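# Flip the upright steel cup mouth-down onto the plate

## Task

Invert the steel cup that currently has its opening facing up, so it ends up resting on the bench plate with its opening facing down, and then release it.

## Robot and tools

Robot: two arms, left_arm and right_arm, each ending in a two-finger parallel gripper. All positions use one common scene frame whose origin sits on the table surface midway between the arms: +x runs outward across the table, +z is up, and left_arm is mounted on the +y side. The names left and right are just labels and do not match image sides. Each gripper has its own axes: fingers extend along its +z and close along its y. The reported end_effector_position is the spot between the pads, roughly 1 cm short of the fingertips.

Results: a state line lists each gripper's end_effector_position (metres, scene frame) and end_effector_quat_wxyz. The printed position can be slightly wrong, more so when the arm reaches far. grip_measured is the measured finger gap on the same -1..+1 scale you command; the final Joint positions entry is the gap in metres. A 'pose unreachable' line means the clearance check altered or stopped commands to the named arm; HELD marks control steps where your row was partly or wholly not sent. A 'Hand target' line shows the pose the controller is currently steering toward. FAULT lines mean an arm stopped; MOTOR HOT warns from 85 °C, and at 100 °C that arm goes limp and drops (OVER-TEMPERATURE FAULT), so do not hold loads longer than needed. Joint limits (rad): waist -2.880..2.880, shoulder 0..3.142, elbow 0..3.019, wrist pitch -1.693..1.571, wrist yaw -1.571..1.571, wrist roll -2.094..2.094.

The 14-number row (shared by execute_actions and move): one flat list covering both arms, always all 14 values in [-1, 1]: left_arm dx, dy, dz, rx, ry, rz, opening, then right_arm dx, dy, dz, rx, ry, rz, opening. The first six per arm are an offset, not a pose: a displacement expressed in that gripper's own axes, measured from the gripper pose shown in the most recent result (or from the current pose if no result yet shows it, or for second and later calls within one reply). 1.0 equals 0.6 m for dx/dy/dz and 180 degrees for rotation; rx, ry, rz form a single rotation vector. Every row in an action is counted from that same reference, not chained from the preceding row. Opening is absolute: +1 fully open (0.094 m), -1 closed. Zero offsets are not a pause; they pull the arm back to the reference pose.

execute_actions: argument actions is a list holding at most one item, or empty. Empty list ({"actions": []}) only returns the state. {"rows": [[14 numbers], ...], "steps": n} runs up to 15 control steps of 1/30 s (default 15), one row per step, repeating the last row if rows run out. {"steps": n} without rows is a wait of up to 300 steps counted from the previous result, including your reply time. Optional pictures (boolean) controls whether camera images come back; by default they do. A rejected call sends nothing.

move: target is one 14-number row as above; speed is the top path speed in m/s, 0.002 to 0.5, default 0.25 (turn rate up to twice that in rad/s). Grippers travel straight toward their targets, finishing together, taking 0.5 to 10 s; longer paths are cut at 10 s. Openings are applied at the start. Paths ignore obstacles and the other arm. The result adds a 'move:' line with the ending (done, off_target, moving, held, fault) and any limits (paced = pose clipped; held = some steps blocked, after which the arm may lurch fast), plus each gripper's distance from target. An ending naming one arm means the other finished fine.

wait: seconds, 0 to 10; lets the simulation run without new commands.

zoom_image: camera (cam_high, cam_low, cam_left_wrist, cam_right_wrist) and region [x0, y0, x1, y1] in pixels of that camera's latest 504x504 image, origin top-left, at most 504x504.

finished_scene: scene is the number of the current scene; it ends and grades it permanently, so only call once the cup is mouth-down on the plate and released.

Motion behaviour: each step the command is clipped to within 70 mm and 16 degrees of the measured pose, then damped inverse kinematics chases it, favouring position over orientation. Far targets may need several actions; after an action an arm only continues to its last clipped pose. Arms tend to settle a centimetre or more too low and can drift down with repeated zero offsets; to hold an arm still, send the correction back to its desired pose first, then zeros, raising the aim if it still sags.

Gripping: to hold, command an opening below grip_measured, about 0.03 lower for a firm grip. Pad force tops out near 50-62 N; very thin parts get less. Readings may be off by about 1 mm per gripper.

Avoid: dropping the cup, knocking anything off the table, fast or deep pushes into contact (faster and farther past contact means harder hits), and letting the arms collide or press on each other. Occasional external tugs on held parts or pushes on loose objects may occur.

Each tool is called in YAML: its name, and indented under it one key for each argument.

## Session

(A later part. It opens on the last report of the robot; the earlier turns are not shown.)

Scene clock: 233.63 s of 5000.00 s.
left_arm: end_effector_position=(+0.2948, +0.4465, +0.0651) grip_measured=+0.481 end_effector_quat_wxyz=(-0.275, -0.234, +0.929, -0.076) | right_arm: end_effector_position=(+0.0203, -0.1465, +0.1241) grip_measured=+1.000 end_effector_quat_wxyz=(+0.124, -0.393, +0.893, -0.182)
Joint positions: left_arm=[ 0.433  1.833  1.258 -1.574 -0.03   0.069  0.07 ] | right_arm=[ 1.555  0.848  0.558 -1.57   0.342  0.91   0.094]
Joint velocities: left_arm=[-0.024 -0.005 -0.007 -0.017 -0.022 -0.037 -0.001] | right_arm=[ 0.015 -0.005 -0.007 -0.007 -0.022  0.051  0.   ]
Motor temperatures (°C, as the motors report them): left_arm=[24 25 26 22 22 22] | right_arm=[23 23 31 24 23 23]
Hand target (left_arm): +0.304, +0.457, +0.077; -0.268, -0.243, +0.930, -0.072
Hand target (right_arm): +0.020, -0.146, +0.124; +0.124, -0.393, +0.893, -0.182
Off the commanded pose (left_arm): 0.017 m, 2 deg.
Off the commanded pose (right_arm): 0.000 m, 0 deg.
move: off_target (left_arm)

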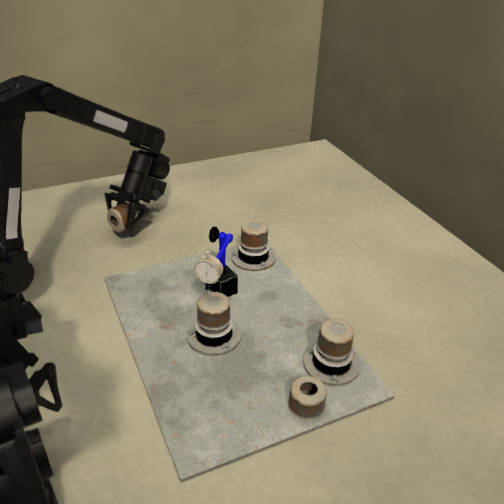

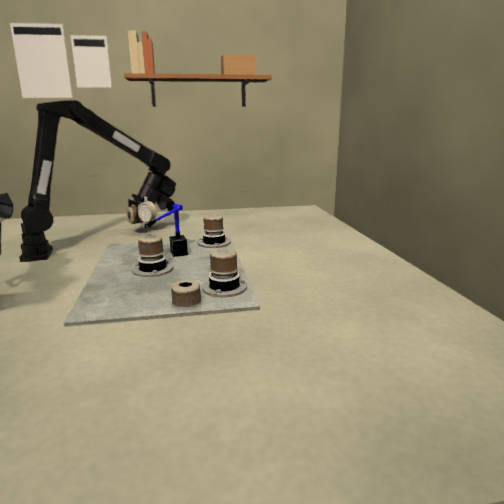

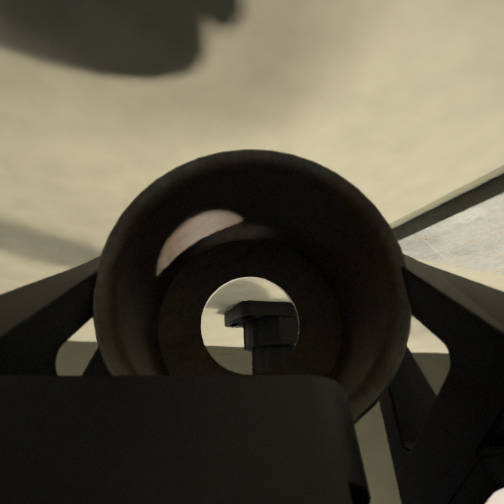

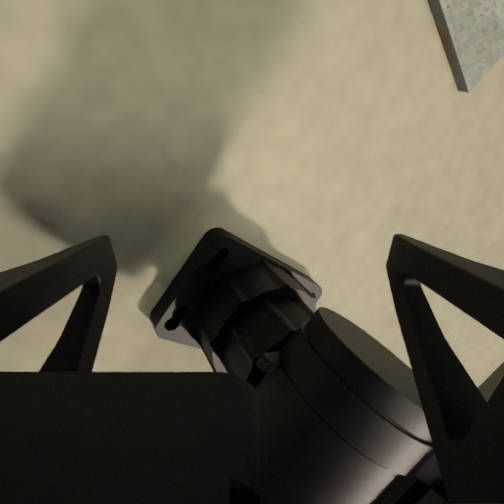

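move:
  target: [-0.072,0,-0.025,0,-0.02,0,0.445, 0,0,0,0,0,0,1]
  speed: 0.04

Scene clock: 241.27 s of 5000.00 s.
left_arm: end_effector_position=(+0.3151, +0.4585, +0.0488) grip_measured=+0.481 end_effector_quat_wxyz=(-0.266, -0.237, +0.931, -0.076) | right_arm: end_effector_position=(+0.0203, -0.1465, +0.1241) grip_measured=+1.000 end_effector_quat_wxyz=(+0.124, -0.393, +0.893, -0.182)
Joint positions: left_arm=[ 0.433  1.897  1.313 -1.547 -0.025  0.068  0.07 ] | right_arm=[ 1.555  0.848  0.558 -1.57   0.342  0.91   0.094]
Joint velocities: left_arm=[-0.005 -0.015 -0.007 -0.012 -0.007 -0.007 -0.001] | right_arm=[-0.005 -0.005 -0.022  0.002  0.037 -0.051  0.   ]
Motor temperatures (°C, as the motors report them): left_arm=[24 25 27 22 22 22] | right_arm=[23 23 31 24 23 23]
Hand target (left_arm): +0.334, +0.467, +0.055; -0.245, -0.237, +0.937, -0.069
Hand target (right_arm): +0.020, -0.146, +0.124; +0.124, -0.393, +0.893, -0.182
Off the commanded pose (left_arm): 0.021 m, 3 deg.
Off the commanded pose (right_arm): 0.000 m, 0 deg.
After step 90, 3.20 s passed at rest.
move: off_target (left_arm)

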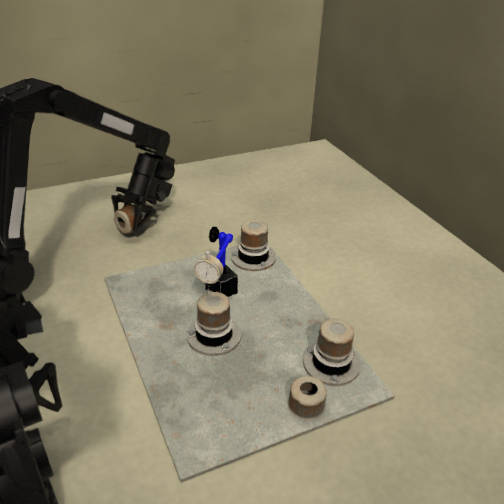

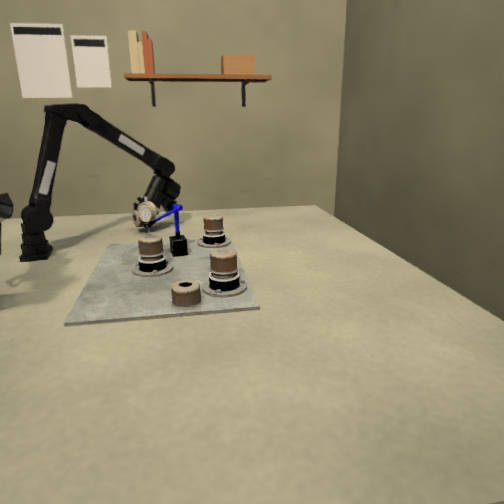

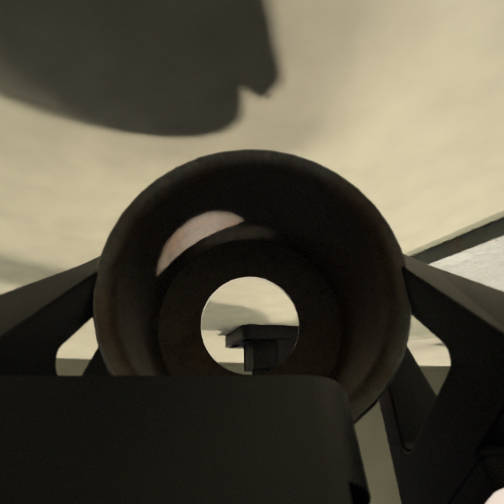

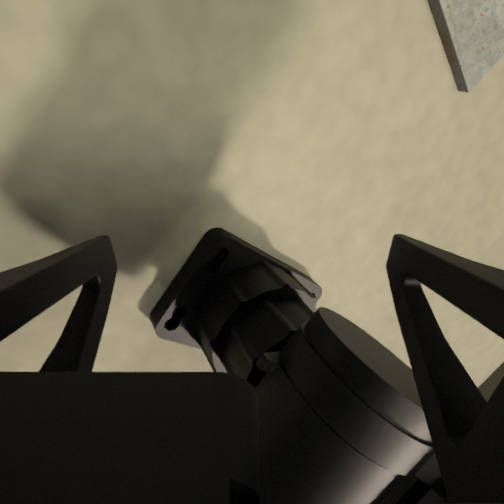

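move:
  target: [-0.041,0,0,0,-0.015,0,0.445, 0,0,0,0,0,0,1]
  speed: 0.02

zoom_image:
  camera: "cam_high"
  region: [80, 160, 200, 250]

Scene clock: 249.77 s of 5000.00 s.
left_arm: end_effector_position=(+0.3199, +0.4611, +0.0334) grip_measured=+0.481 end_effector_quat_wxyz=(-0.259, -0.237, +0.933, -0.075) | right_arm: end_effector_position=(+0.0203, -0.1465, +0.1241) grip_measured=+1.000 end_effector_quat_wxyz=(+0.124, -0.393, +0.893, -0.182)
Joint positions: left_arm=[ 0.433  1.921  1.31  -1.504 -0.022  0.068  0.07 ] | right_arm=[ 1.555  0.848  0.558 -1.57   0.342  0.91   0.094]
Joint velocities: left_arm=[-0.005 -0.005 -0.012 -0.012 -0.007  0.022 -0.   ] | right_arm=[ 0.005 -0.005 -0.017 -0.022 -0.007 -0.037  0.   ]
Motor temperatures (°C, as the motors report them): left_arm=[24 25 27 22 22 22] | right_arm=[23 23 31 24 23 23]
Hand target (left_arm): +0.333, +0.468, +0.036; -0.244, -0.239, +0.937, -0.071
Hand target (right_arm): +0.020, -0.146, +0.124; +0.124, -0.393, +0.893, -0.182
Off the commanded pose (left_arm): 0.016 m, 2 deg.
Off the commanded pose (right_arm): 0.000 m, 0 deg.
After step 90, 4.03 s passed at rest.
move: off_target (left_arm)

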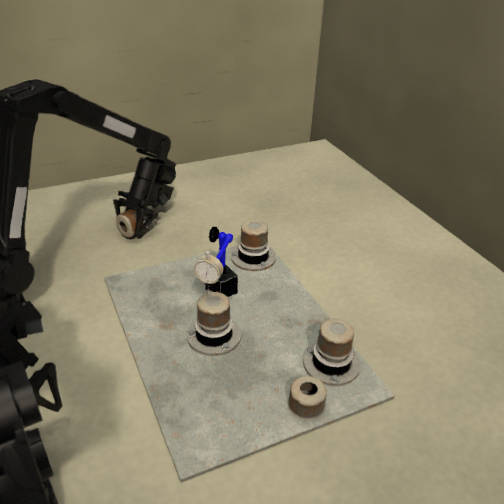

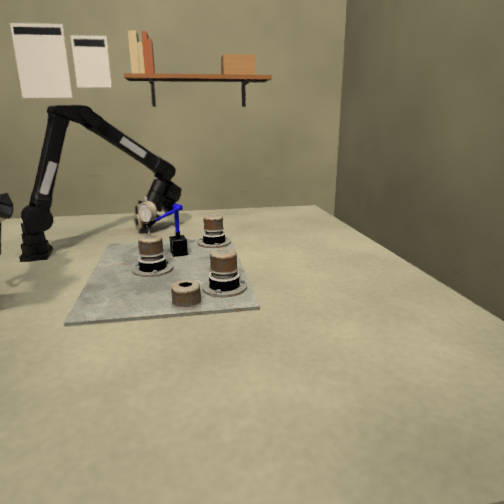

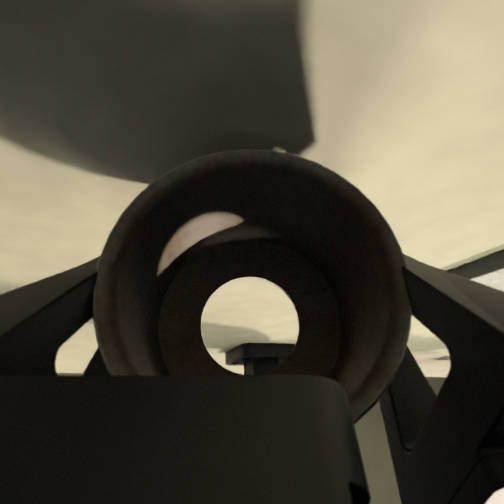

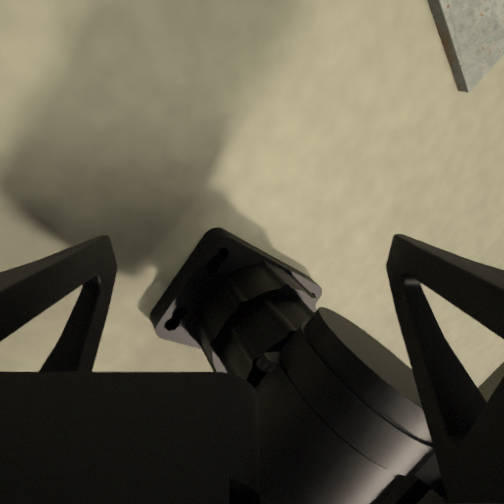

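Region (80, 160, 200, 250) of cam_high's 504x504 image, scaled by 4.200, with more detail than that image has; it fills the top 378 rows of this view, and the rest is white.

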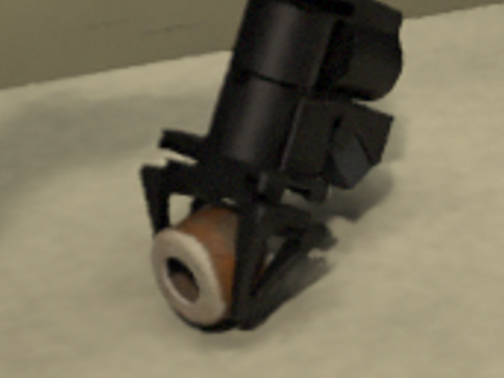

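execute_actions:
  actions:
    - {"rows":[[-0.019,0,-0.017,0,-0.012,0,0.48, 0,0,0,0,0,0,1],[-0.019,0,-0.017,0,-0.012,0,0.48, 0,0,0,0,0,0,1],[-0.019,0,-0.017,0,-0.012,0,0.48, 0,0,0,0,0,0,1],[-0.019,0,-0.017,0,-0.012,0,0.5, 0,0,0,0,0,0,1],[-0.019,0,-0.017,0,-0.012,0,0.5, 0,0,0,0,0,0,1],[-0.019,0,-0.017,0,-0.012,0,0.5, 0,0,0,0,0,0,1],[-0.019,0,-0.017,0,-0.012,0,0.65, 0,0,0,0,0,0,1]],"steps":15}

Scene clock: 258.40 s of 5000.00 s.
left_arm: end_effector_position=(+0.3208, +0.4614, +0.0328) grip_measured=+0.648 end_effector_quat_wxyz=(-0.257, -0.238, +0.934, -0.075) | right_arm: end_effector_position=(+0.0203, -0.1465, +0.1241) grip_measured=+1.000 end_effector_quat_wxyz=(+0.124, -0.393, +0.893, -0.182)
Joint positions: left_arm=[ 0.433  1.921  1.31  -1.5   -0.021  0.068  0.077] | right_arm=[ 1.555  0.848  0.558 -1.57   0.342  0.91   0.094]
Joint velocities: left_arm=[-0.005 -0.005  0.002  0.002 -0.022  0.022 -0.001] | right_arm=[-0.015 -0.005 -0.007  0.007 -0.022 -0.051  0.   ]
Motor temperatures (°C, as the motors report them): left_arm=[24 26 27 22 22 22] | right_arm=[23 23 31 24 23 23]
Hand target (left_arm): +0.333, +0.468, +0.036; -0.241, -0.239, +0.938, -0.070
Hand target (right_arm): +0.020, -0.146, +0.124; +0.124, -0.393, +0.893, -0.182
Off the commanded pose (left_arm): 0.014 m, 2 deg.
Off the commanded pose (right_arm): 0.000 m, 0 deg.
Steps of this call (steps 1 to 90: nothing new was sent; then 5.13 s passed at rest; steps 91 to 105: all 15 steps of this action). Readings (end_effector_position):
91: left_arm (+0.3200, +0.4612, +0.0333) | right_arm (+0.0203, -0.1465, +0.1241)
92: left_arm (+0.3202, +0.4612, +0.0332) | right_arm (+0.0203, -0.1465, +0.1241)
94: left_arm (+0.3206, +0.4615, +0.0329) | right_arm (+0.0203, -0.1465, +0.1241)
98: left_arm (+0.3208, +0.4614, +0.0328) | right_arm (+0.0203, -0.1465, +0.1241)
105: the state above

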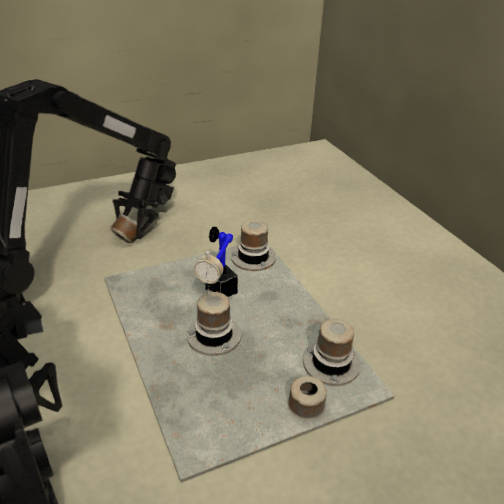

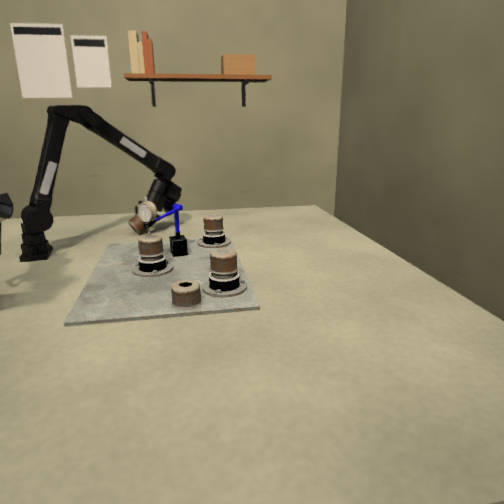

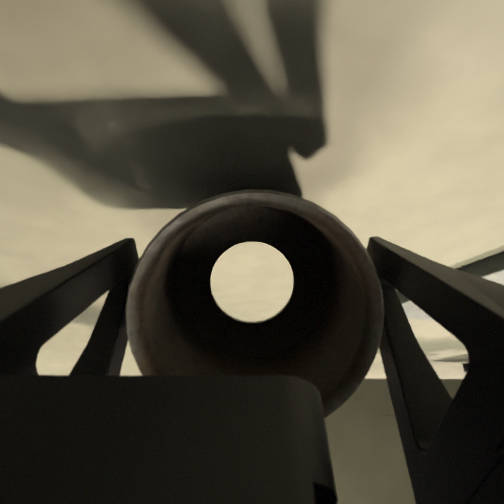

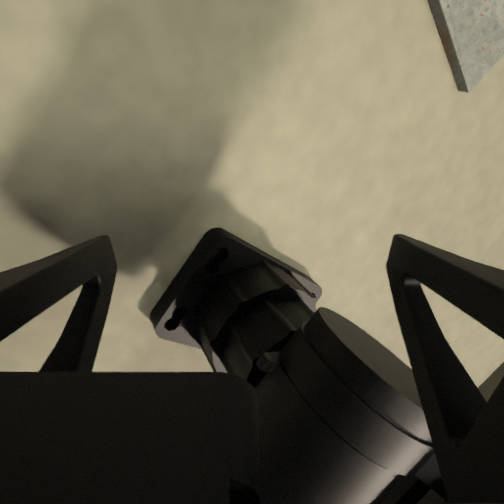

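execute_actions:
  actions: []

Scene clock: 261.17 s of 5000.00 s.
left_arm: end_effector_position=(+0.3208, +0.4614, +0.0328) grip_measured=+0.648 end_effector_quat_wxyz=(-0.257, -0.238, +0.934, -0.075) | right_arm: end_effector_position=(+0.0203, -0.1465, +0.1241) grip_measured=+1.000 end_effector_quat_wxyz=(+0.124, -0.393, +0.893, -0.182)
Joint positions: left_arm=[ 0.433  1.921  1.31  -1.5   -0.021  0.068  0.077] | right_arm=[ 1.555  0.848  0.558 -1.57   0.342  0.91   0.094]
Joint velocities: left_arm=[-0.005 -0.005  0.022 -0.007  0.037 -0.081 -0.001] | right_arm=[ 0.005 -0.024  0.017 -0.002 -0.022 -0.007  0.   ]
Motor temperatures (°C, as the motors report them): left_arm=[24 26 27 22 22 22] | right_arm=[23 23 31 24 23 23]
Hand target (left_arm): +0.333, +0.468, +0.036; -0.241, -0.239, +0.938, -0.070
Hand target (right_arm): +0.020, -0.146, +0.124; +0.124, -0.393, +0.893, -0.182
Off the commanded pose (left_arm): 0.014 m, 2 deg.
Off the commanded pose (right_arm): 0.000 m, 0 deg.
Steps of this call (steps 1 to 83: nothing new was sent). Readings (end_effector_position):
1: left_arm (+0.3208, +0.4614, +0.0328) | right_arm (+0.0203, -0.1465, +0.1241)
2: left_arm (+0.3208, +0.4614, +0.0328) | right_arm (+0.0203, -0.1465, +0.1241)
4: left_arm (+0.3208, +0.4614, +0.0328) | right_arm (+0.0203, -0.1465, +0.1241)
8: left_arm (+0.3208, +0.4614, +0.0328) | right_arm (+0.0203, -0.1465, +0.1241)
83: the state above

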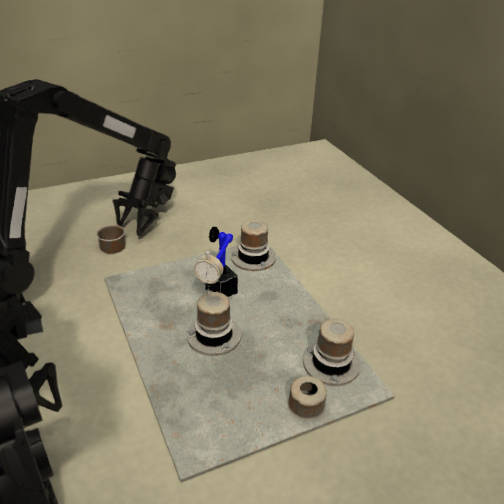

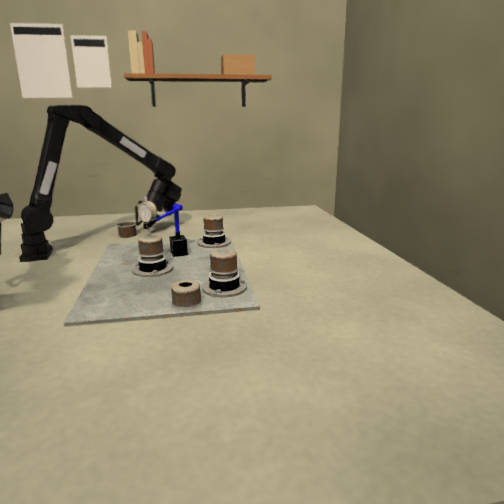

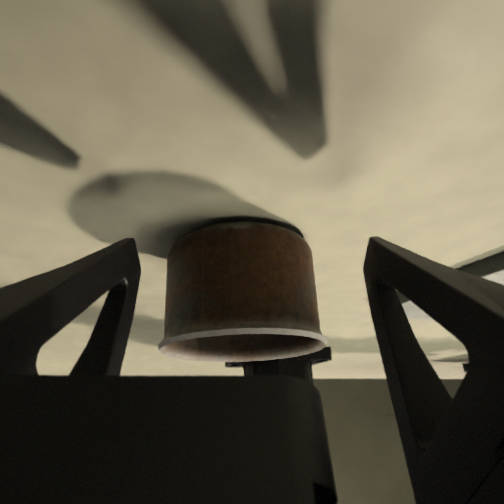

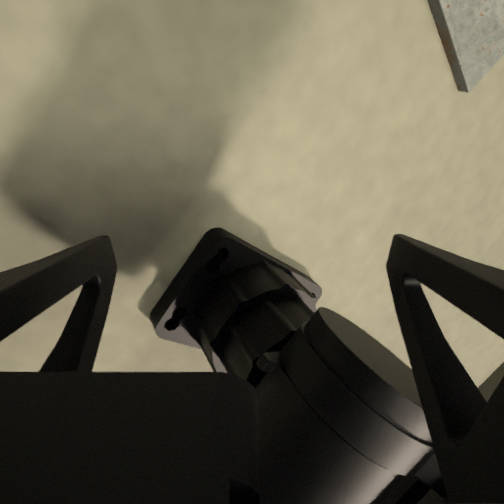

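move:
  target: [0.075,0,-0.125,0,0,0,0.2, 0,0,0,0,0,0,1]
  speed: 0.15

move:
  target: [0.03,0,-0.01,0.135,-0.135,-0.487,0.2, 0,0,0,0,0,0,1]
  speed: 0.3

Scene clock: 343.17 s of 5000.00 s.
left_arm: end_effector_position=(+0.3124, +0.4560, +0.1055) grip_measured=+0.202 end_effector_quat_wxyz=(-0.260, -0.238, +0.933, -0.076) | right_arm: end_effector_position=(+0.0203, -0.1465, +0.1241) grip_measured=+1.000 end_effector_quat_wxyz=(+0.124, -0.393, +0.893, -0.182)
Joint positions: left_arm=[ 0.433  1.807  1.353 -1.664 -0.021  0.068  0.056] | right_arm=[ 1.555  0.848  0.558 -1.57   0.342  0.91   0.094]
Joint velocities: left_arm=[-0.024 -0.005 -0.007  0.007 -0.037  0.007  0.   ] | right_arm=[-0.005 -0.015 -0.012 -0.012 -0.007  0.007  0.   ]
Motor temperatures (°C, as the motors report them): left_arm=[24 26 27 21 22 22] | right_arm=[23 23 31 24 24 23]
Hand target (left_arm): +0.320, +0.464, +0.119; -0.246, -0.239, +0.937, -0.071
Hand target (right_arm): +0.020, -0.146, +0.124; +0.124, -0.393, +0.893, -0.182
Off the commanded pose (left_arm): 0.018 m, 0 deg.
Off the commanded pose (right_arm): 0.000 m, 0 deg.
joint sent to its limit (left arm) — the command would take joint 4 (wrist pitch) past its lower limit, so that joint was sent only as far as its limit.
After step 90, 78.00 s passed at rest.
move: off_target (left_arm)

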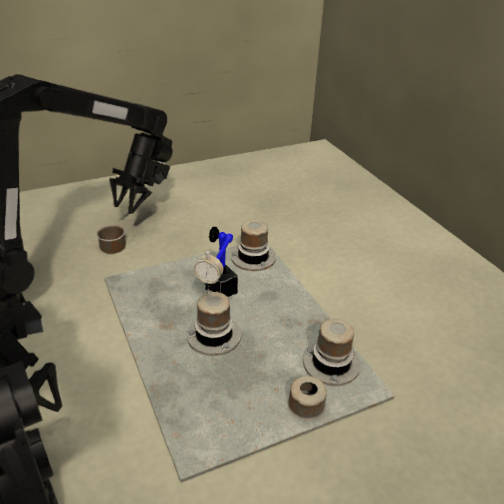

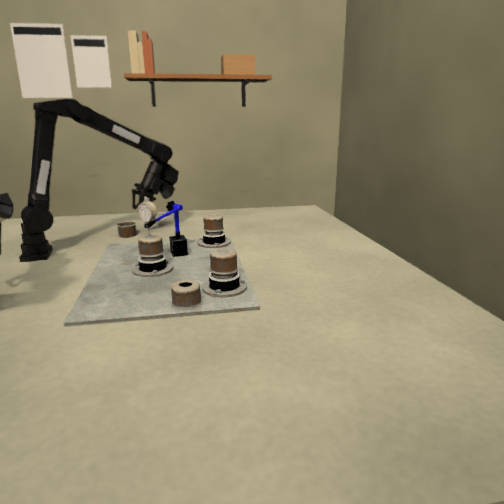

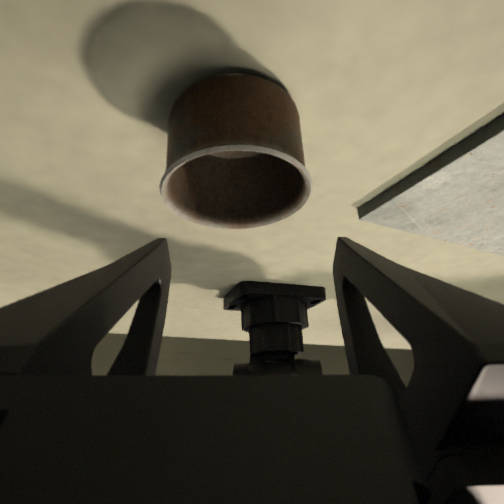

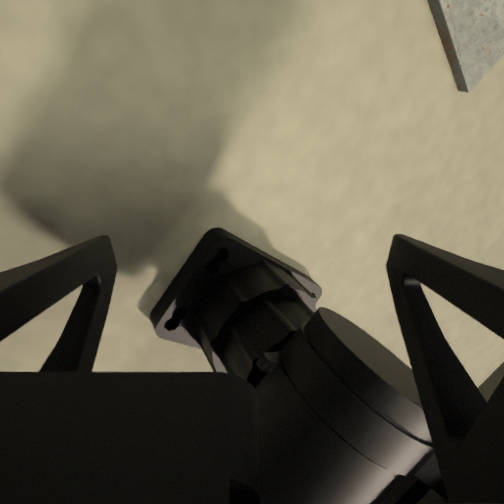

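Scene clock: 346.50 s of 5000.00 s.
left_arm: end_effector_position=(+0.2958, +0.4506, +0.1129) grip_measured=+0.202 end_effector_quat_wxyz=(+0.026, +0.862, -0.505, +0.004) | right_arm: end_effector_position=(+0.0203, -0.1465, +0.1241) grip_measured=+1.000 end_effector_quat_wxyz=(+0.124, -0.393, +0.893, -0.182)
Joint positions: left_arm=[ 0.467  1.433  1.011 -1.192  0.028 -1.474  0.056] | right_arm=[ 1.555  0.848  0.558 -1.57   0.342  0.91   0.094]
Joint velocities: left_arm=[ 0.005  0.005  0.002 -0.027 -0.007 -0.081  0.   ] | right_arm=[-0.005 -0.005 -0.007  0.002 -0.037 -0.066  0.   ]
Motor temperatures (°C, as the motors report them): left_arm=[24 26 27 21 22 22] | right_arm=[23 23 31 24 24 23]
Hand target (left_arm): +0.302, +0.451, +0.120; +0.009, +0.863, -0.505, +0.009
Hand target (right_arm): +0.020, -0.146, +0.124; +0.124, -0.393, +0.893, -0.182
Off the commanded pose (left_arm): 0.009 m, 2 deg.
Off the commanded pose (right_arm): 0.000 m, 0 deg.
move: done

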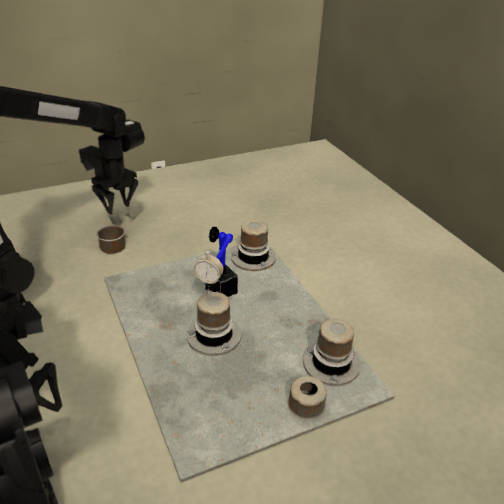

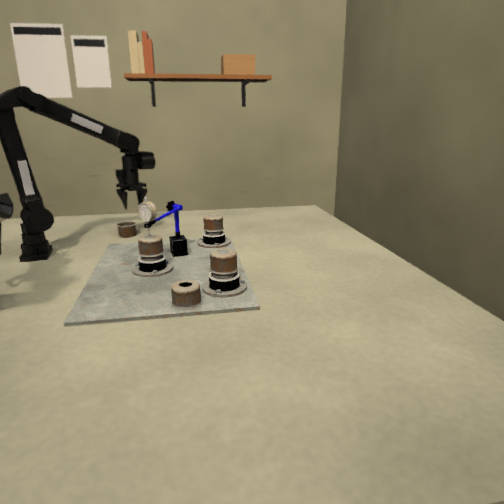

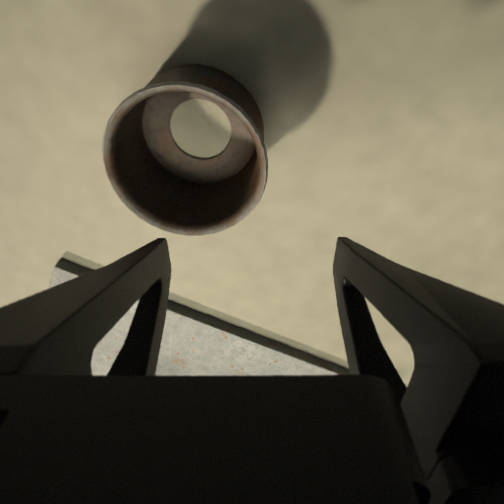

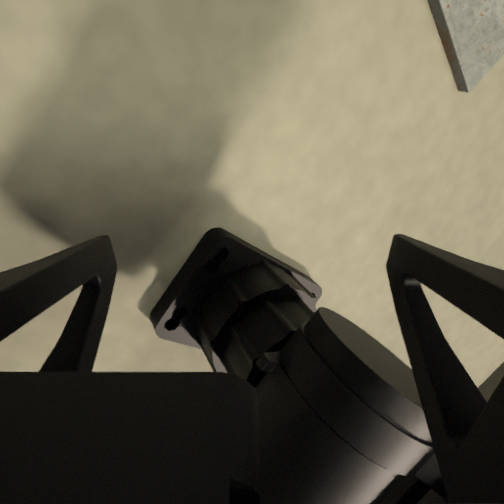

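move:
  target: [-0.018,-0.012,0.095,0.01,0,0,-0.2, -0.15,0.015,-0.245,-0.296,-0.493,-0.071,1]
  speed: 0.25

Scene clock: 370.47 s of 5000.00 s.
left_arm: end_effector_position=(+0.2947, +0.4547, +0.0602) grip_measured=-0.198 end_effector_quat_wxyz=(+0.013, +0.862, -0.506, +0.010) | right_arm: end_effector_position=(+0.0170, -0.0376, +0.2669) grip_measured=+1.000 end_effector_quat_wxyz=(+0.458, -0.548, +0.485, +0.506)
Joint positions: left_arm=[ 0.478  1.491  0.917 -1.012  0.028 -1.462  0.038] | right_arm=[ 0.707 -0.002  0.233 -0.339 -0.837 -0.089  0.094]
Joint velocities: left_arm=[ 0.005 -0.005  0.012  0.007 -0.095 -0.037 -0.001] | right_arm=[-0.005  0.005 -0.002  0.017  0.007  0.022  0.   ]
Motor temperatures (°C, as the motors report them): left_arm=[24 26 27 21 22 22] | right_arm=[23 23 32 24 24 23]
Hand target (left_arm): +0.296, +0.460, +0.056; +0.012, +0.863, -0.505, +0.012
Hand target (right_arm): +0.019, -0.037, +0.262; -0.456, +0.542, -0.489, -0.509
Off the commanded pose (left_arm): 0.008 m, 0 deg.
Off the commanded pose (right_arm): 0.008 m, 8 deg.
joint sent to its limit (right arm) — the command would take joint 2 (shoulder) past its lower limit, so that joint was sent only as far as its limit.
After step 90, 16.73 s passed at rest.
move: off_target (right_arm)

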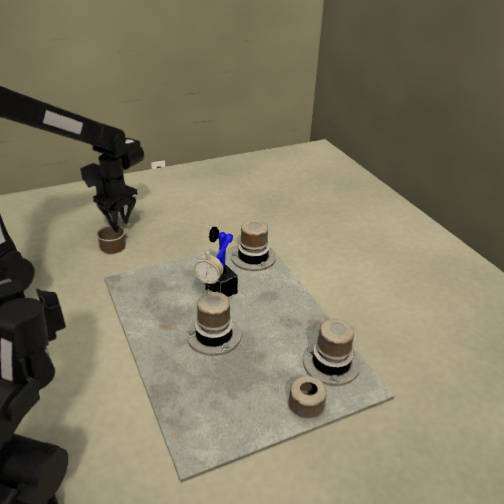

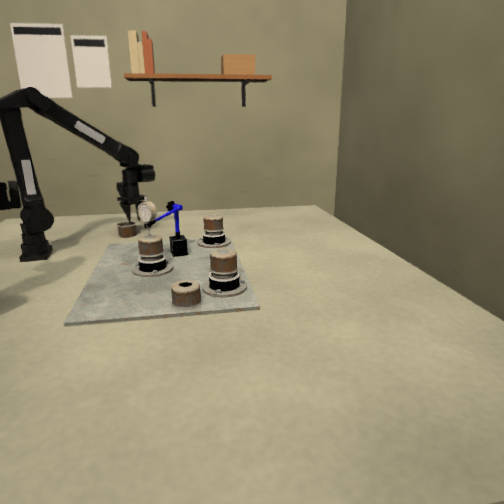

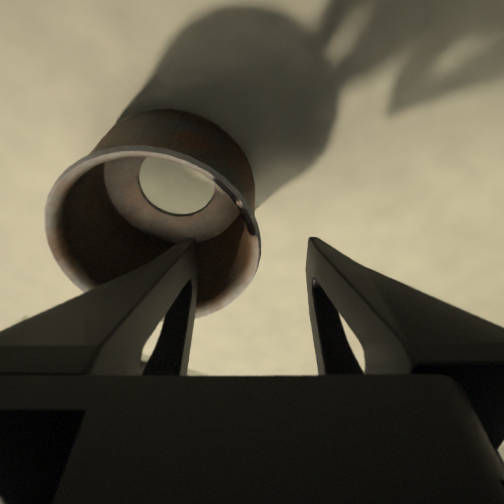

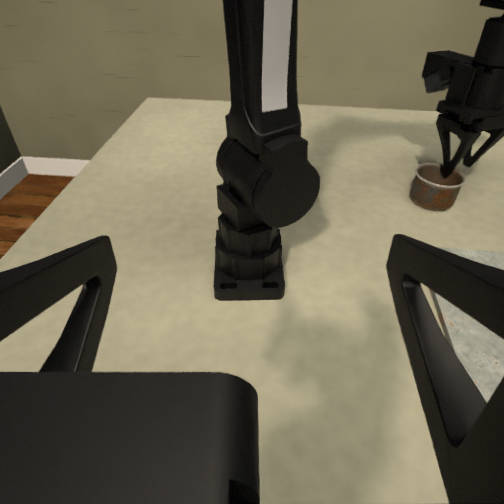

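move:
  target: [-0.004,-0.003,0.06,0,0,0,-0.2, 0.03,-0.2,-0.02,0.035,-0.022,0.005,1]
  speed: 0.1

Scene clock: 389.37 s of 5000.00 s.
left_arm: end_effector_position=(+0.2927, +0.4533, +0.0285) grip_measured=-0.198 end_effector_quat_wxyz=(+0.015, +0.862, -0.506, +0.009) | right_arm: end_effector_position=(+0.1373, -0.0362, +0.2561) grip_measured=+1.000 end_effector_quat_wxyz=(+0.502, -0.508, +0.495, +0.495)
Joint positions: left_arm=[ 0.478  1.543  0.874 -0.922  0.028 -1.462  0.038] | right_arm=[ 0.253  0.587  0.217  0.353 -1.19  -0.037  0.094]
Joint velocities: left_arm=[-0.015 -0.005  0.002 -0.007  0.051  0.037  0.   ] | right_arm=[-0.005 -0.005  0.002  0.017  0.022  0.022  0.   ]
Motor temperatures (°C, as the motors report them): left_arm=[24 26 26 21 22 22] | right_arm=[23 23 32 24 23 23]
Hand target (left_arm): +0.295, +0.456, +0.024; +0.013, +0.862, -0.506, +0.009
Hand target (right_arm): +0.137, -0.038, +0.251; +0.499, -0.503, +0.500, +0.498
Off the commanded pose (left_arm): 0.006 m, 0 deg.
Off the commanded pose (right_arm): 0.005 m, 1 deg.
After step 90, 14.23 s passed at rest.
move: done

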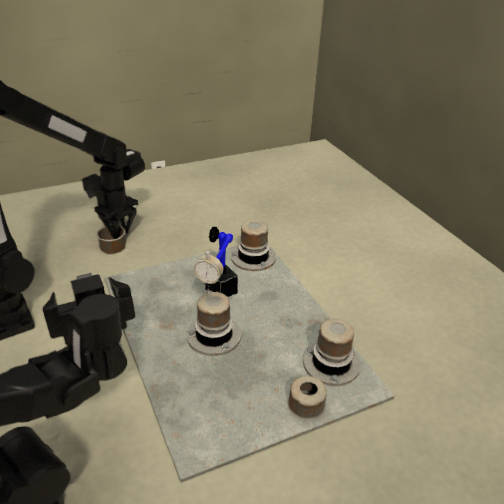

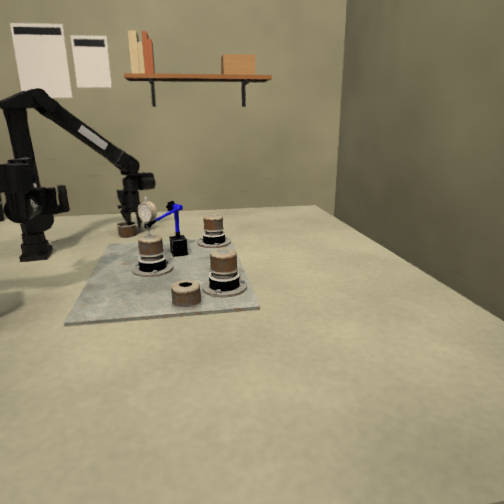

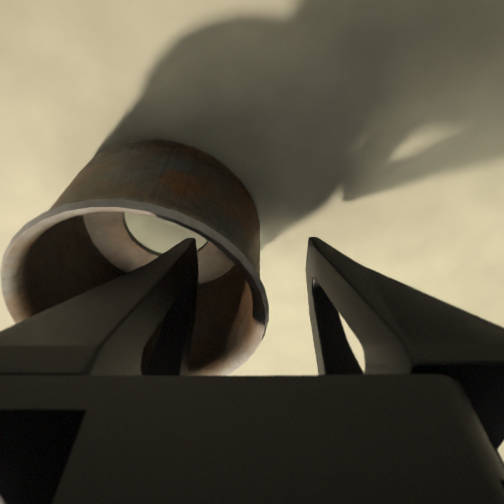

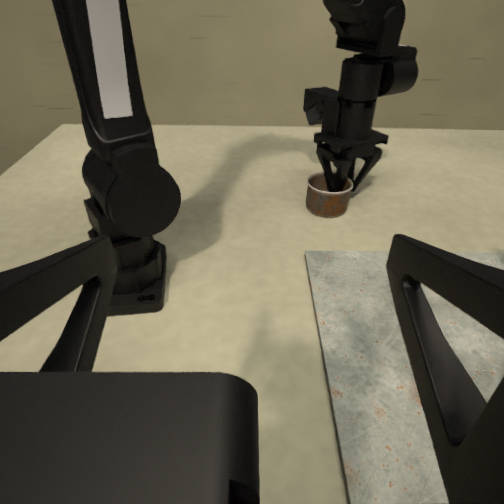

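move:
  target: [0,-0.003,0.005,0,0,0,-1, 0.008,0,0,0,0,0,1]
  speed: 0.02

Scene clock: 393.77 s of 5000.00 s.
left_arm: end_effector_position=(+0.2918, +0.4528, +0.0279) grip_measured=-0.937 end_effector_quat_wxyz=(+0.015, +0.862, -0.506, +0.008) | right_arm: end_effector_position=(+0.1377, -0.0360, +0.2564) grip_measured=+1.000 end_effector_quat_wxyz=(+0.503, -0.508, +0.494, +0.495)
Joint positions: left_arm=[ 0.478  1.543  0.872 -0.922  0.027 -1.461  0.003] | right_arm=[ 0.253  0.59   0.217  0.36  -1.19  -0.034  0.094]
Joint velocities: left_arm=[-0.005  0.005 -0.007  0.017 -0.037 -0.037 -0.001] | right_arm=[-0.005 -0.015 -0.012 -0.007  0.022 -0.022  0.   ]
Motor temperatures (°C, as the motors report them): left_arm=[24 26 26 21 22 22] | right_arm=[23 23 32 24 23 23]
Hand target (left_arm): +0.294, +0.454, +0.025; +0.015, +0.862, -0.506, +0.009
Hand target (right_arm): +0.137, -0.036, +0.251; +0.502, -0.509, +0.495, +0.495
Off the commanded pose (left_arm): 0.004 m, 0 deg.
Off the commanded pose (right_arm): 0.005 m, 0 deg.
After step 90, 0.70 s passed at rest.
move: done

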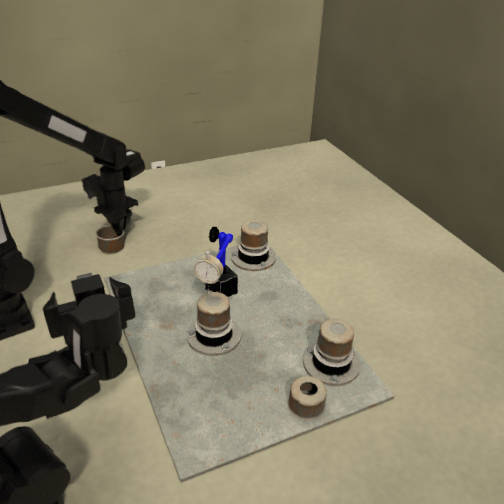

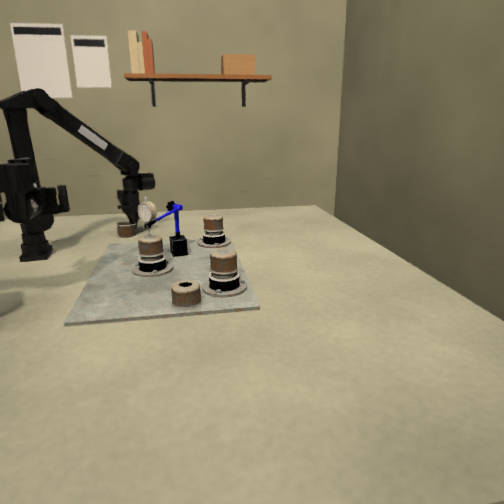

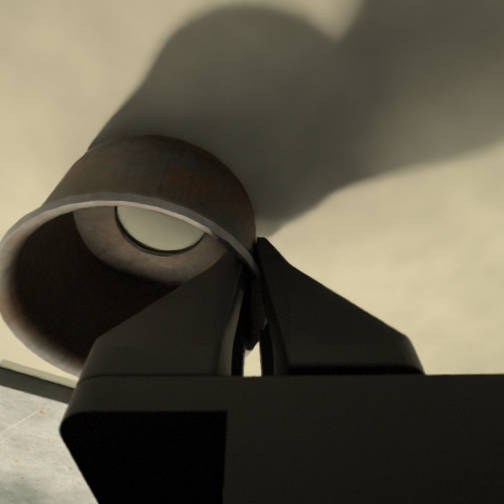

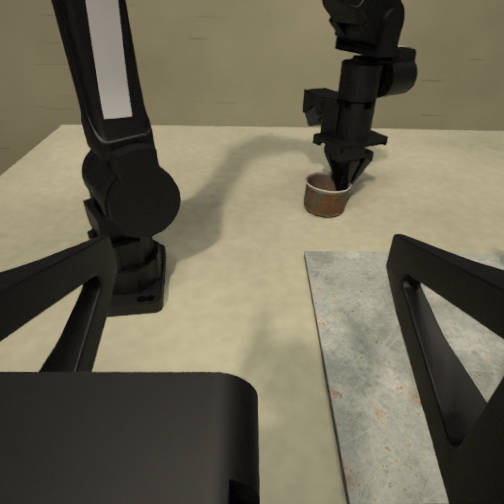

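move:
  target: [0,0,-0.12,0,0,0,-1, 0.008,0,0,0,0,0,1]
  speed: 0.1

move:
  target: [0,-0.03,-0.37,0.51,0,0,-1, 0,0,0,0,0,0,1]
  speed: 0.25

Scene clock: 404.73 s of 5000.00 s.
left_arm: end_effector_position=(+0.2782, +0.4432, +0.0759) grip_measured=-0.937 end_effector_quat_wxyz=(+0.040, +0.862, -0.506, -0.003) | right_arm: end_effector_position=(+0.1381, -0.0359, +0.2566) grip_measured=+1.000 end_effector_quat_wxyz=(+0.504, -0.509, +0.493, +0.494)
Joint positions: left_arm=[ 0.478  1.455  0.924 -1.115  0.027 -1.461  0.003] | right_arm=[ 0.253  0.593  0.217  0.366 -1.19  -0.034  0.094]
Joint velocities: left_arm=[-0.005  0.005  0.007 -0.007 -0.022 -0.022  0.001] | right_arm=[-0.005  0.005 -0.007  0.007 -0.007  0.022  0.   ]
Motor temperatures (°C, as the motors report them): left_arm=[24 26 26 21 22 22] | right_arm=[23 23 32 24 23 23]
Hand target (left_arm): +0.292, +0.456, +0.099; +0.015, +0.862, -0.506, +0.008
Hand target (right_arm): +0.138, -0.036, +0.252; +0.502, -0.508, +0.494, +0.495
Off the commanded pose (left_arm): 0.030 m, 3 deg.
Off the commanded pose (right_arm): 0.005 m, 0 deg.
After step 90, 6.87 s passed at rest.
move: off_target (left_arm)

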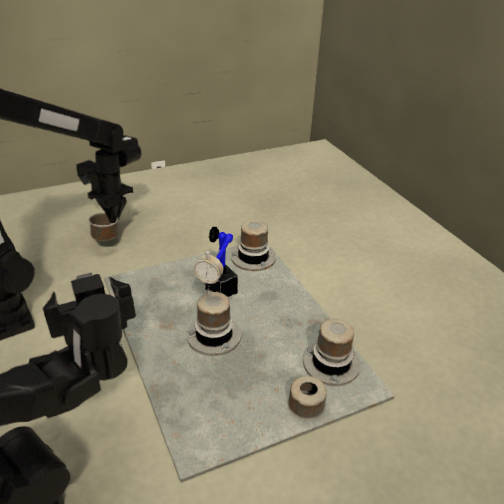

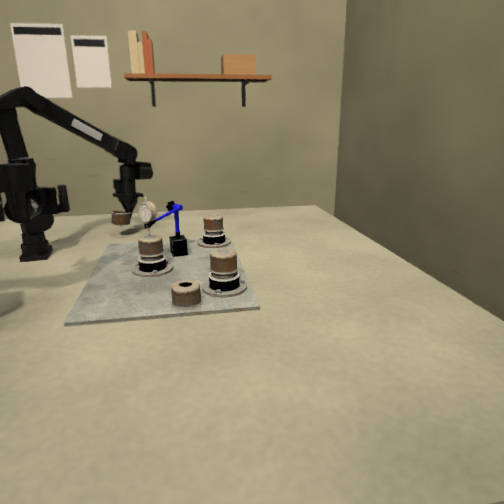

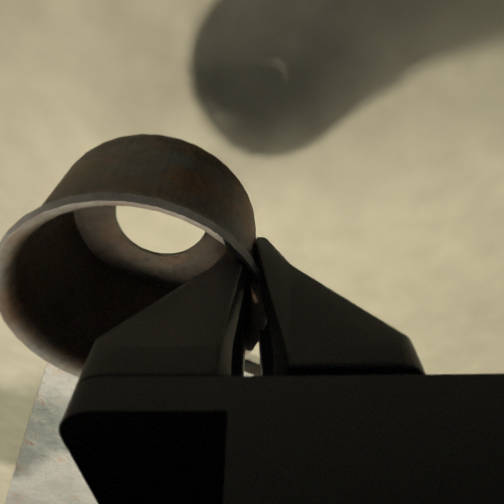

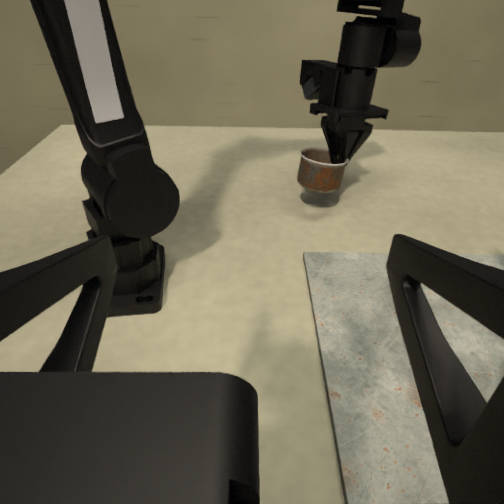

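Scene clock: 408.40 s of 5000.00 s.
left_arm: end_effector_position=(+0.3028, +0.4621, +0.2753) grip_measured=-0.937 end_effector_quat_wxyz=(-0.565, +0.647, -0.361, +0.364) | right_arm: end_effector_position=(+0.1381, -0.0359, +0.2566) grip_measured=+1.000 end_effector_quat_wxyz=(+0.504, -0.509, +0.493, +0.494)
Joint positions: left_arm=[ 0.562  0.74   0.373  0.268  0.211 -1.614  0.003] | right_arm=[ 0.253  0.593  0.217  0.366 -1.19  -0.034  0.094]
Joint velocities: left_arm=[-0.024  0.005 -0.022  0.007  0.066 -0.081  0.   ] | right_arm=[-0.015 -0.005  0.007 -0.002 -0.022 -0.007  0.   ]
Motor temperatures (°C, as the motors report them): left_arm=[24 26 27 21 22 22] | right_arm=[23 23 32 24 23 23]
Hand target (left_arm): +0.303, +0.468, +0.295; -0.585, +0.631, -0.348, +0.371
Hand target (right_arm): +0.138, -0.036, +0.257; +0.504, -0.509, +0.493, +0.494
Off the commanded pose (left_arm): 0.021 m, 4 deg.
Off the commanded pose (right_arm): 0.000 m, 0 deg.
move: off_target (left_arm)

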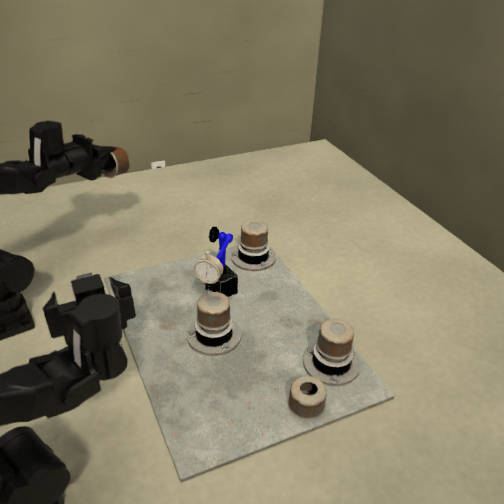

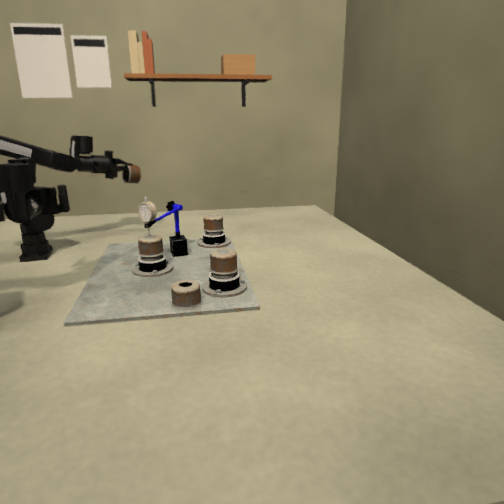

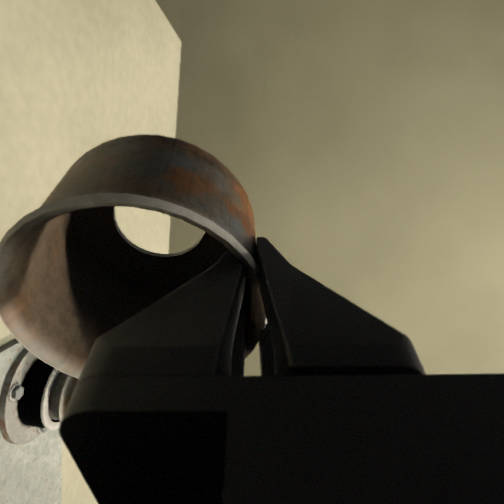

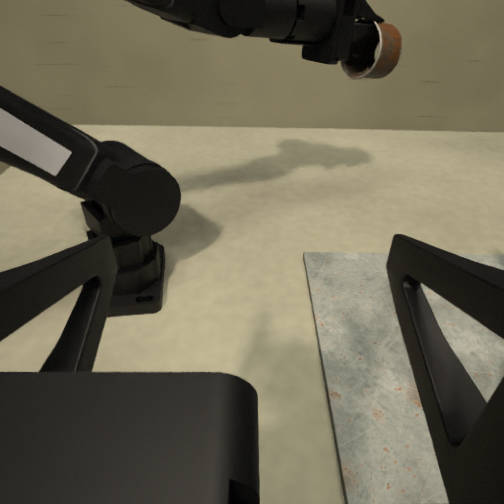

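move:
  target: [0.445,-0.032,-0.242,0.03,0.33,0,-1, 0,0,0,0,0,0,1]
  speed: 0.25

Scene clock: 423.03 s of 5000.00 s.
left_arm: end_effector_position=(+0.2996, +0.1633, +0.2935) grip_measured=-0.937 end_effector_quat_wxyz=(+0.318, -0.381, +0.591, -0.636) | right_arm: end_effector_position=(+0.1381, -0.0359, +0.2566) grip_measured=+1.000 end_effector_quat_wxyz=(+0.504, -0.509, +0.493, +0.494)
Joint positions: left_arm=[-0.078  0.487  0.284  0.216  0.597 -1.688  0.003] | right_arm=[ 0.253  0.593  0.217  0.366 -1.19  -0.034  0.094]
Joint velocities: left_arm=[ 0.005 -0.015 -0.012 -0.007 -0.066  0.022  0.   ] | right_arm=[-0.005 -0.005 -0.007 -0.002 -0.007 -0.037  0.   ]
Motor temperatures (°C, as the motors report them): left_arm=[24 25 28 22 22 22] | right_arm=[23 23 33 24 23 23]
Hand target (left_arm): +0.301, +0.162, +0.320; +0.335, -0.359, +0.580, -0.650
Hand target (right_arm): +0.138, -0.036, +0.257; +0.504, -0.509, +0.493, +0.494
Off the commanded pose (left_arm): 0.032 m, 5 deg.
Off the commanded pose (right_arm): 0.000 m, 0 deg.
After step 90, 9.17 s passed at rest.
move: off_target (left_arm)

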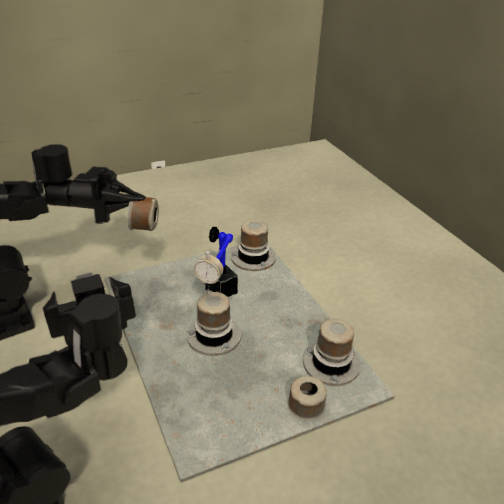

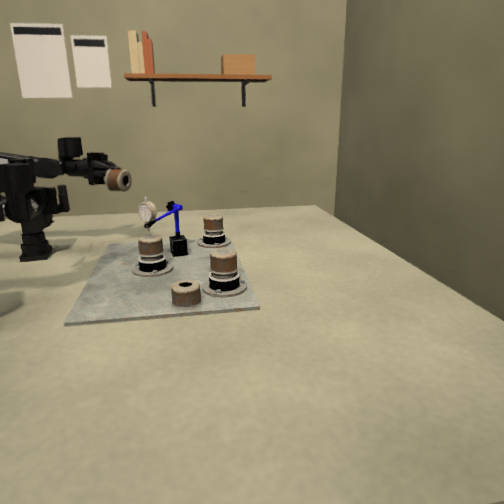

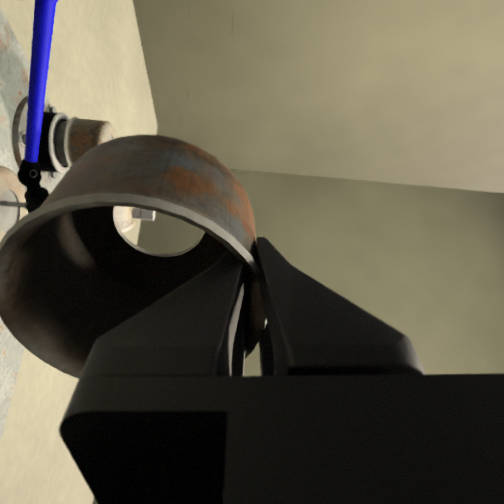

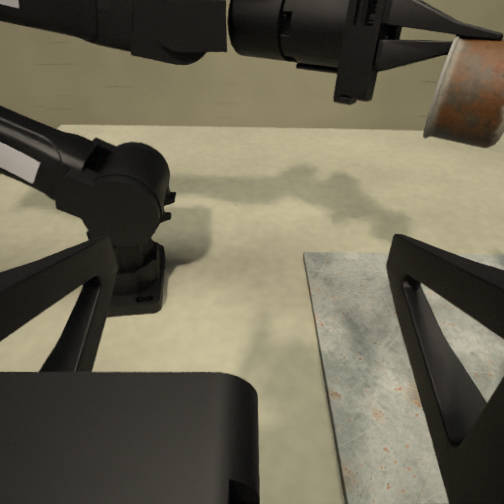

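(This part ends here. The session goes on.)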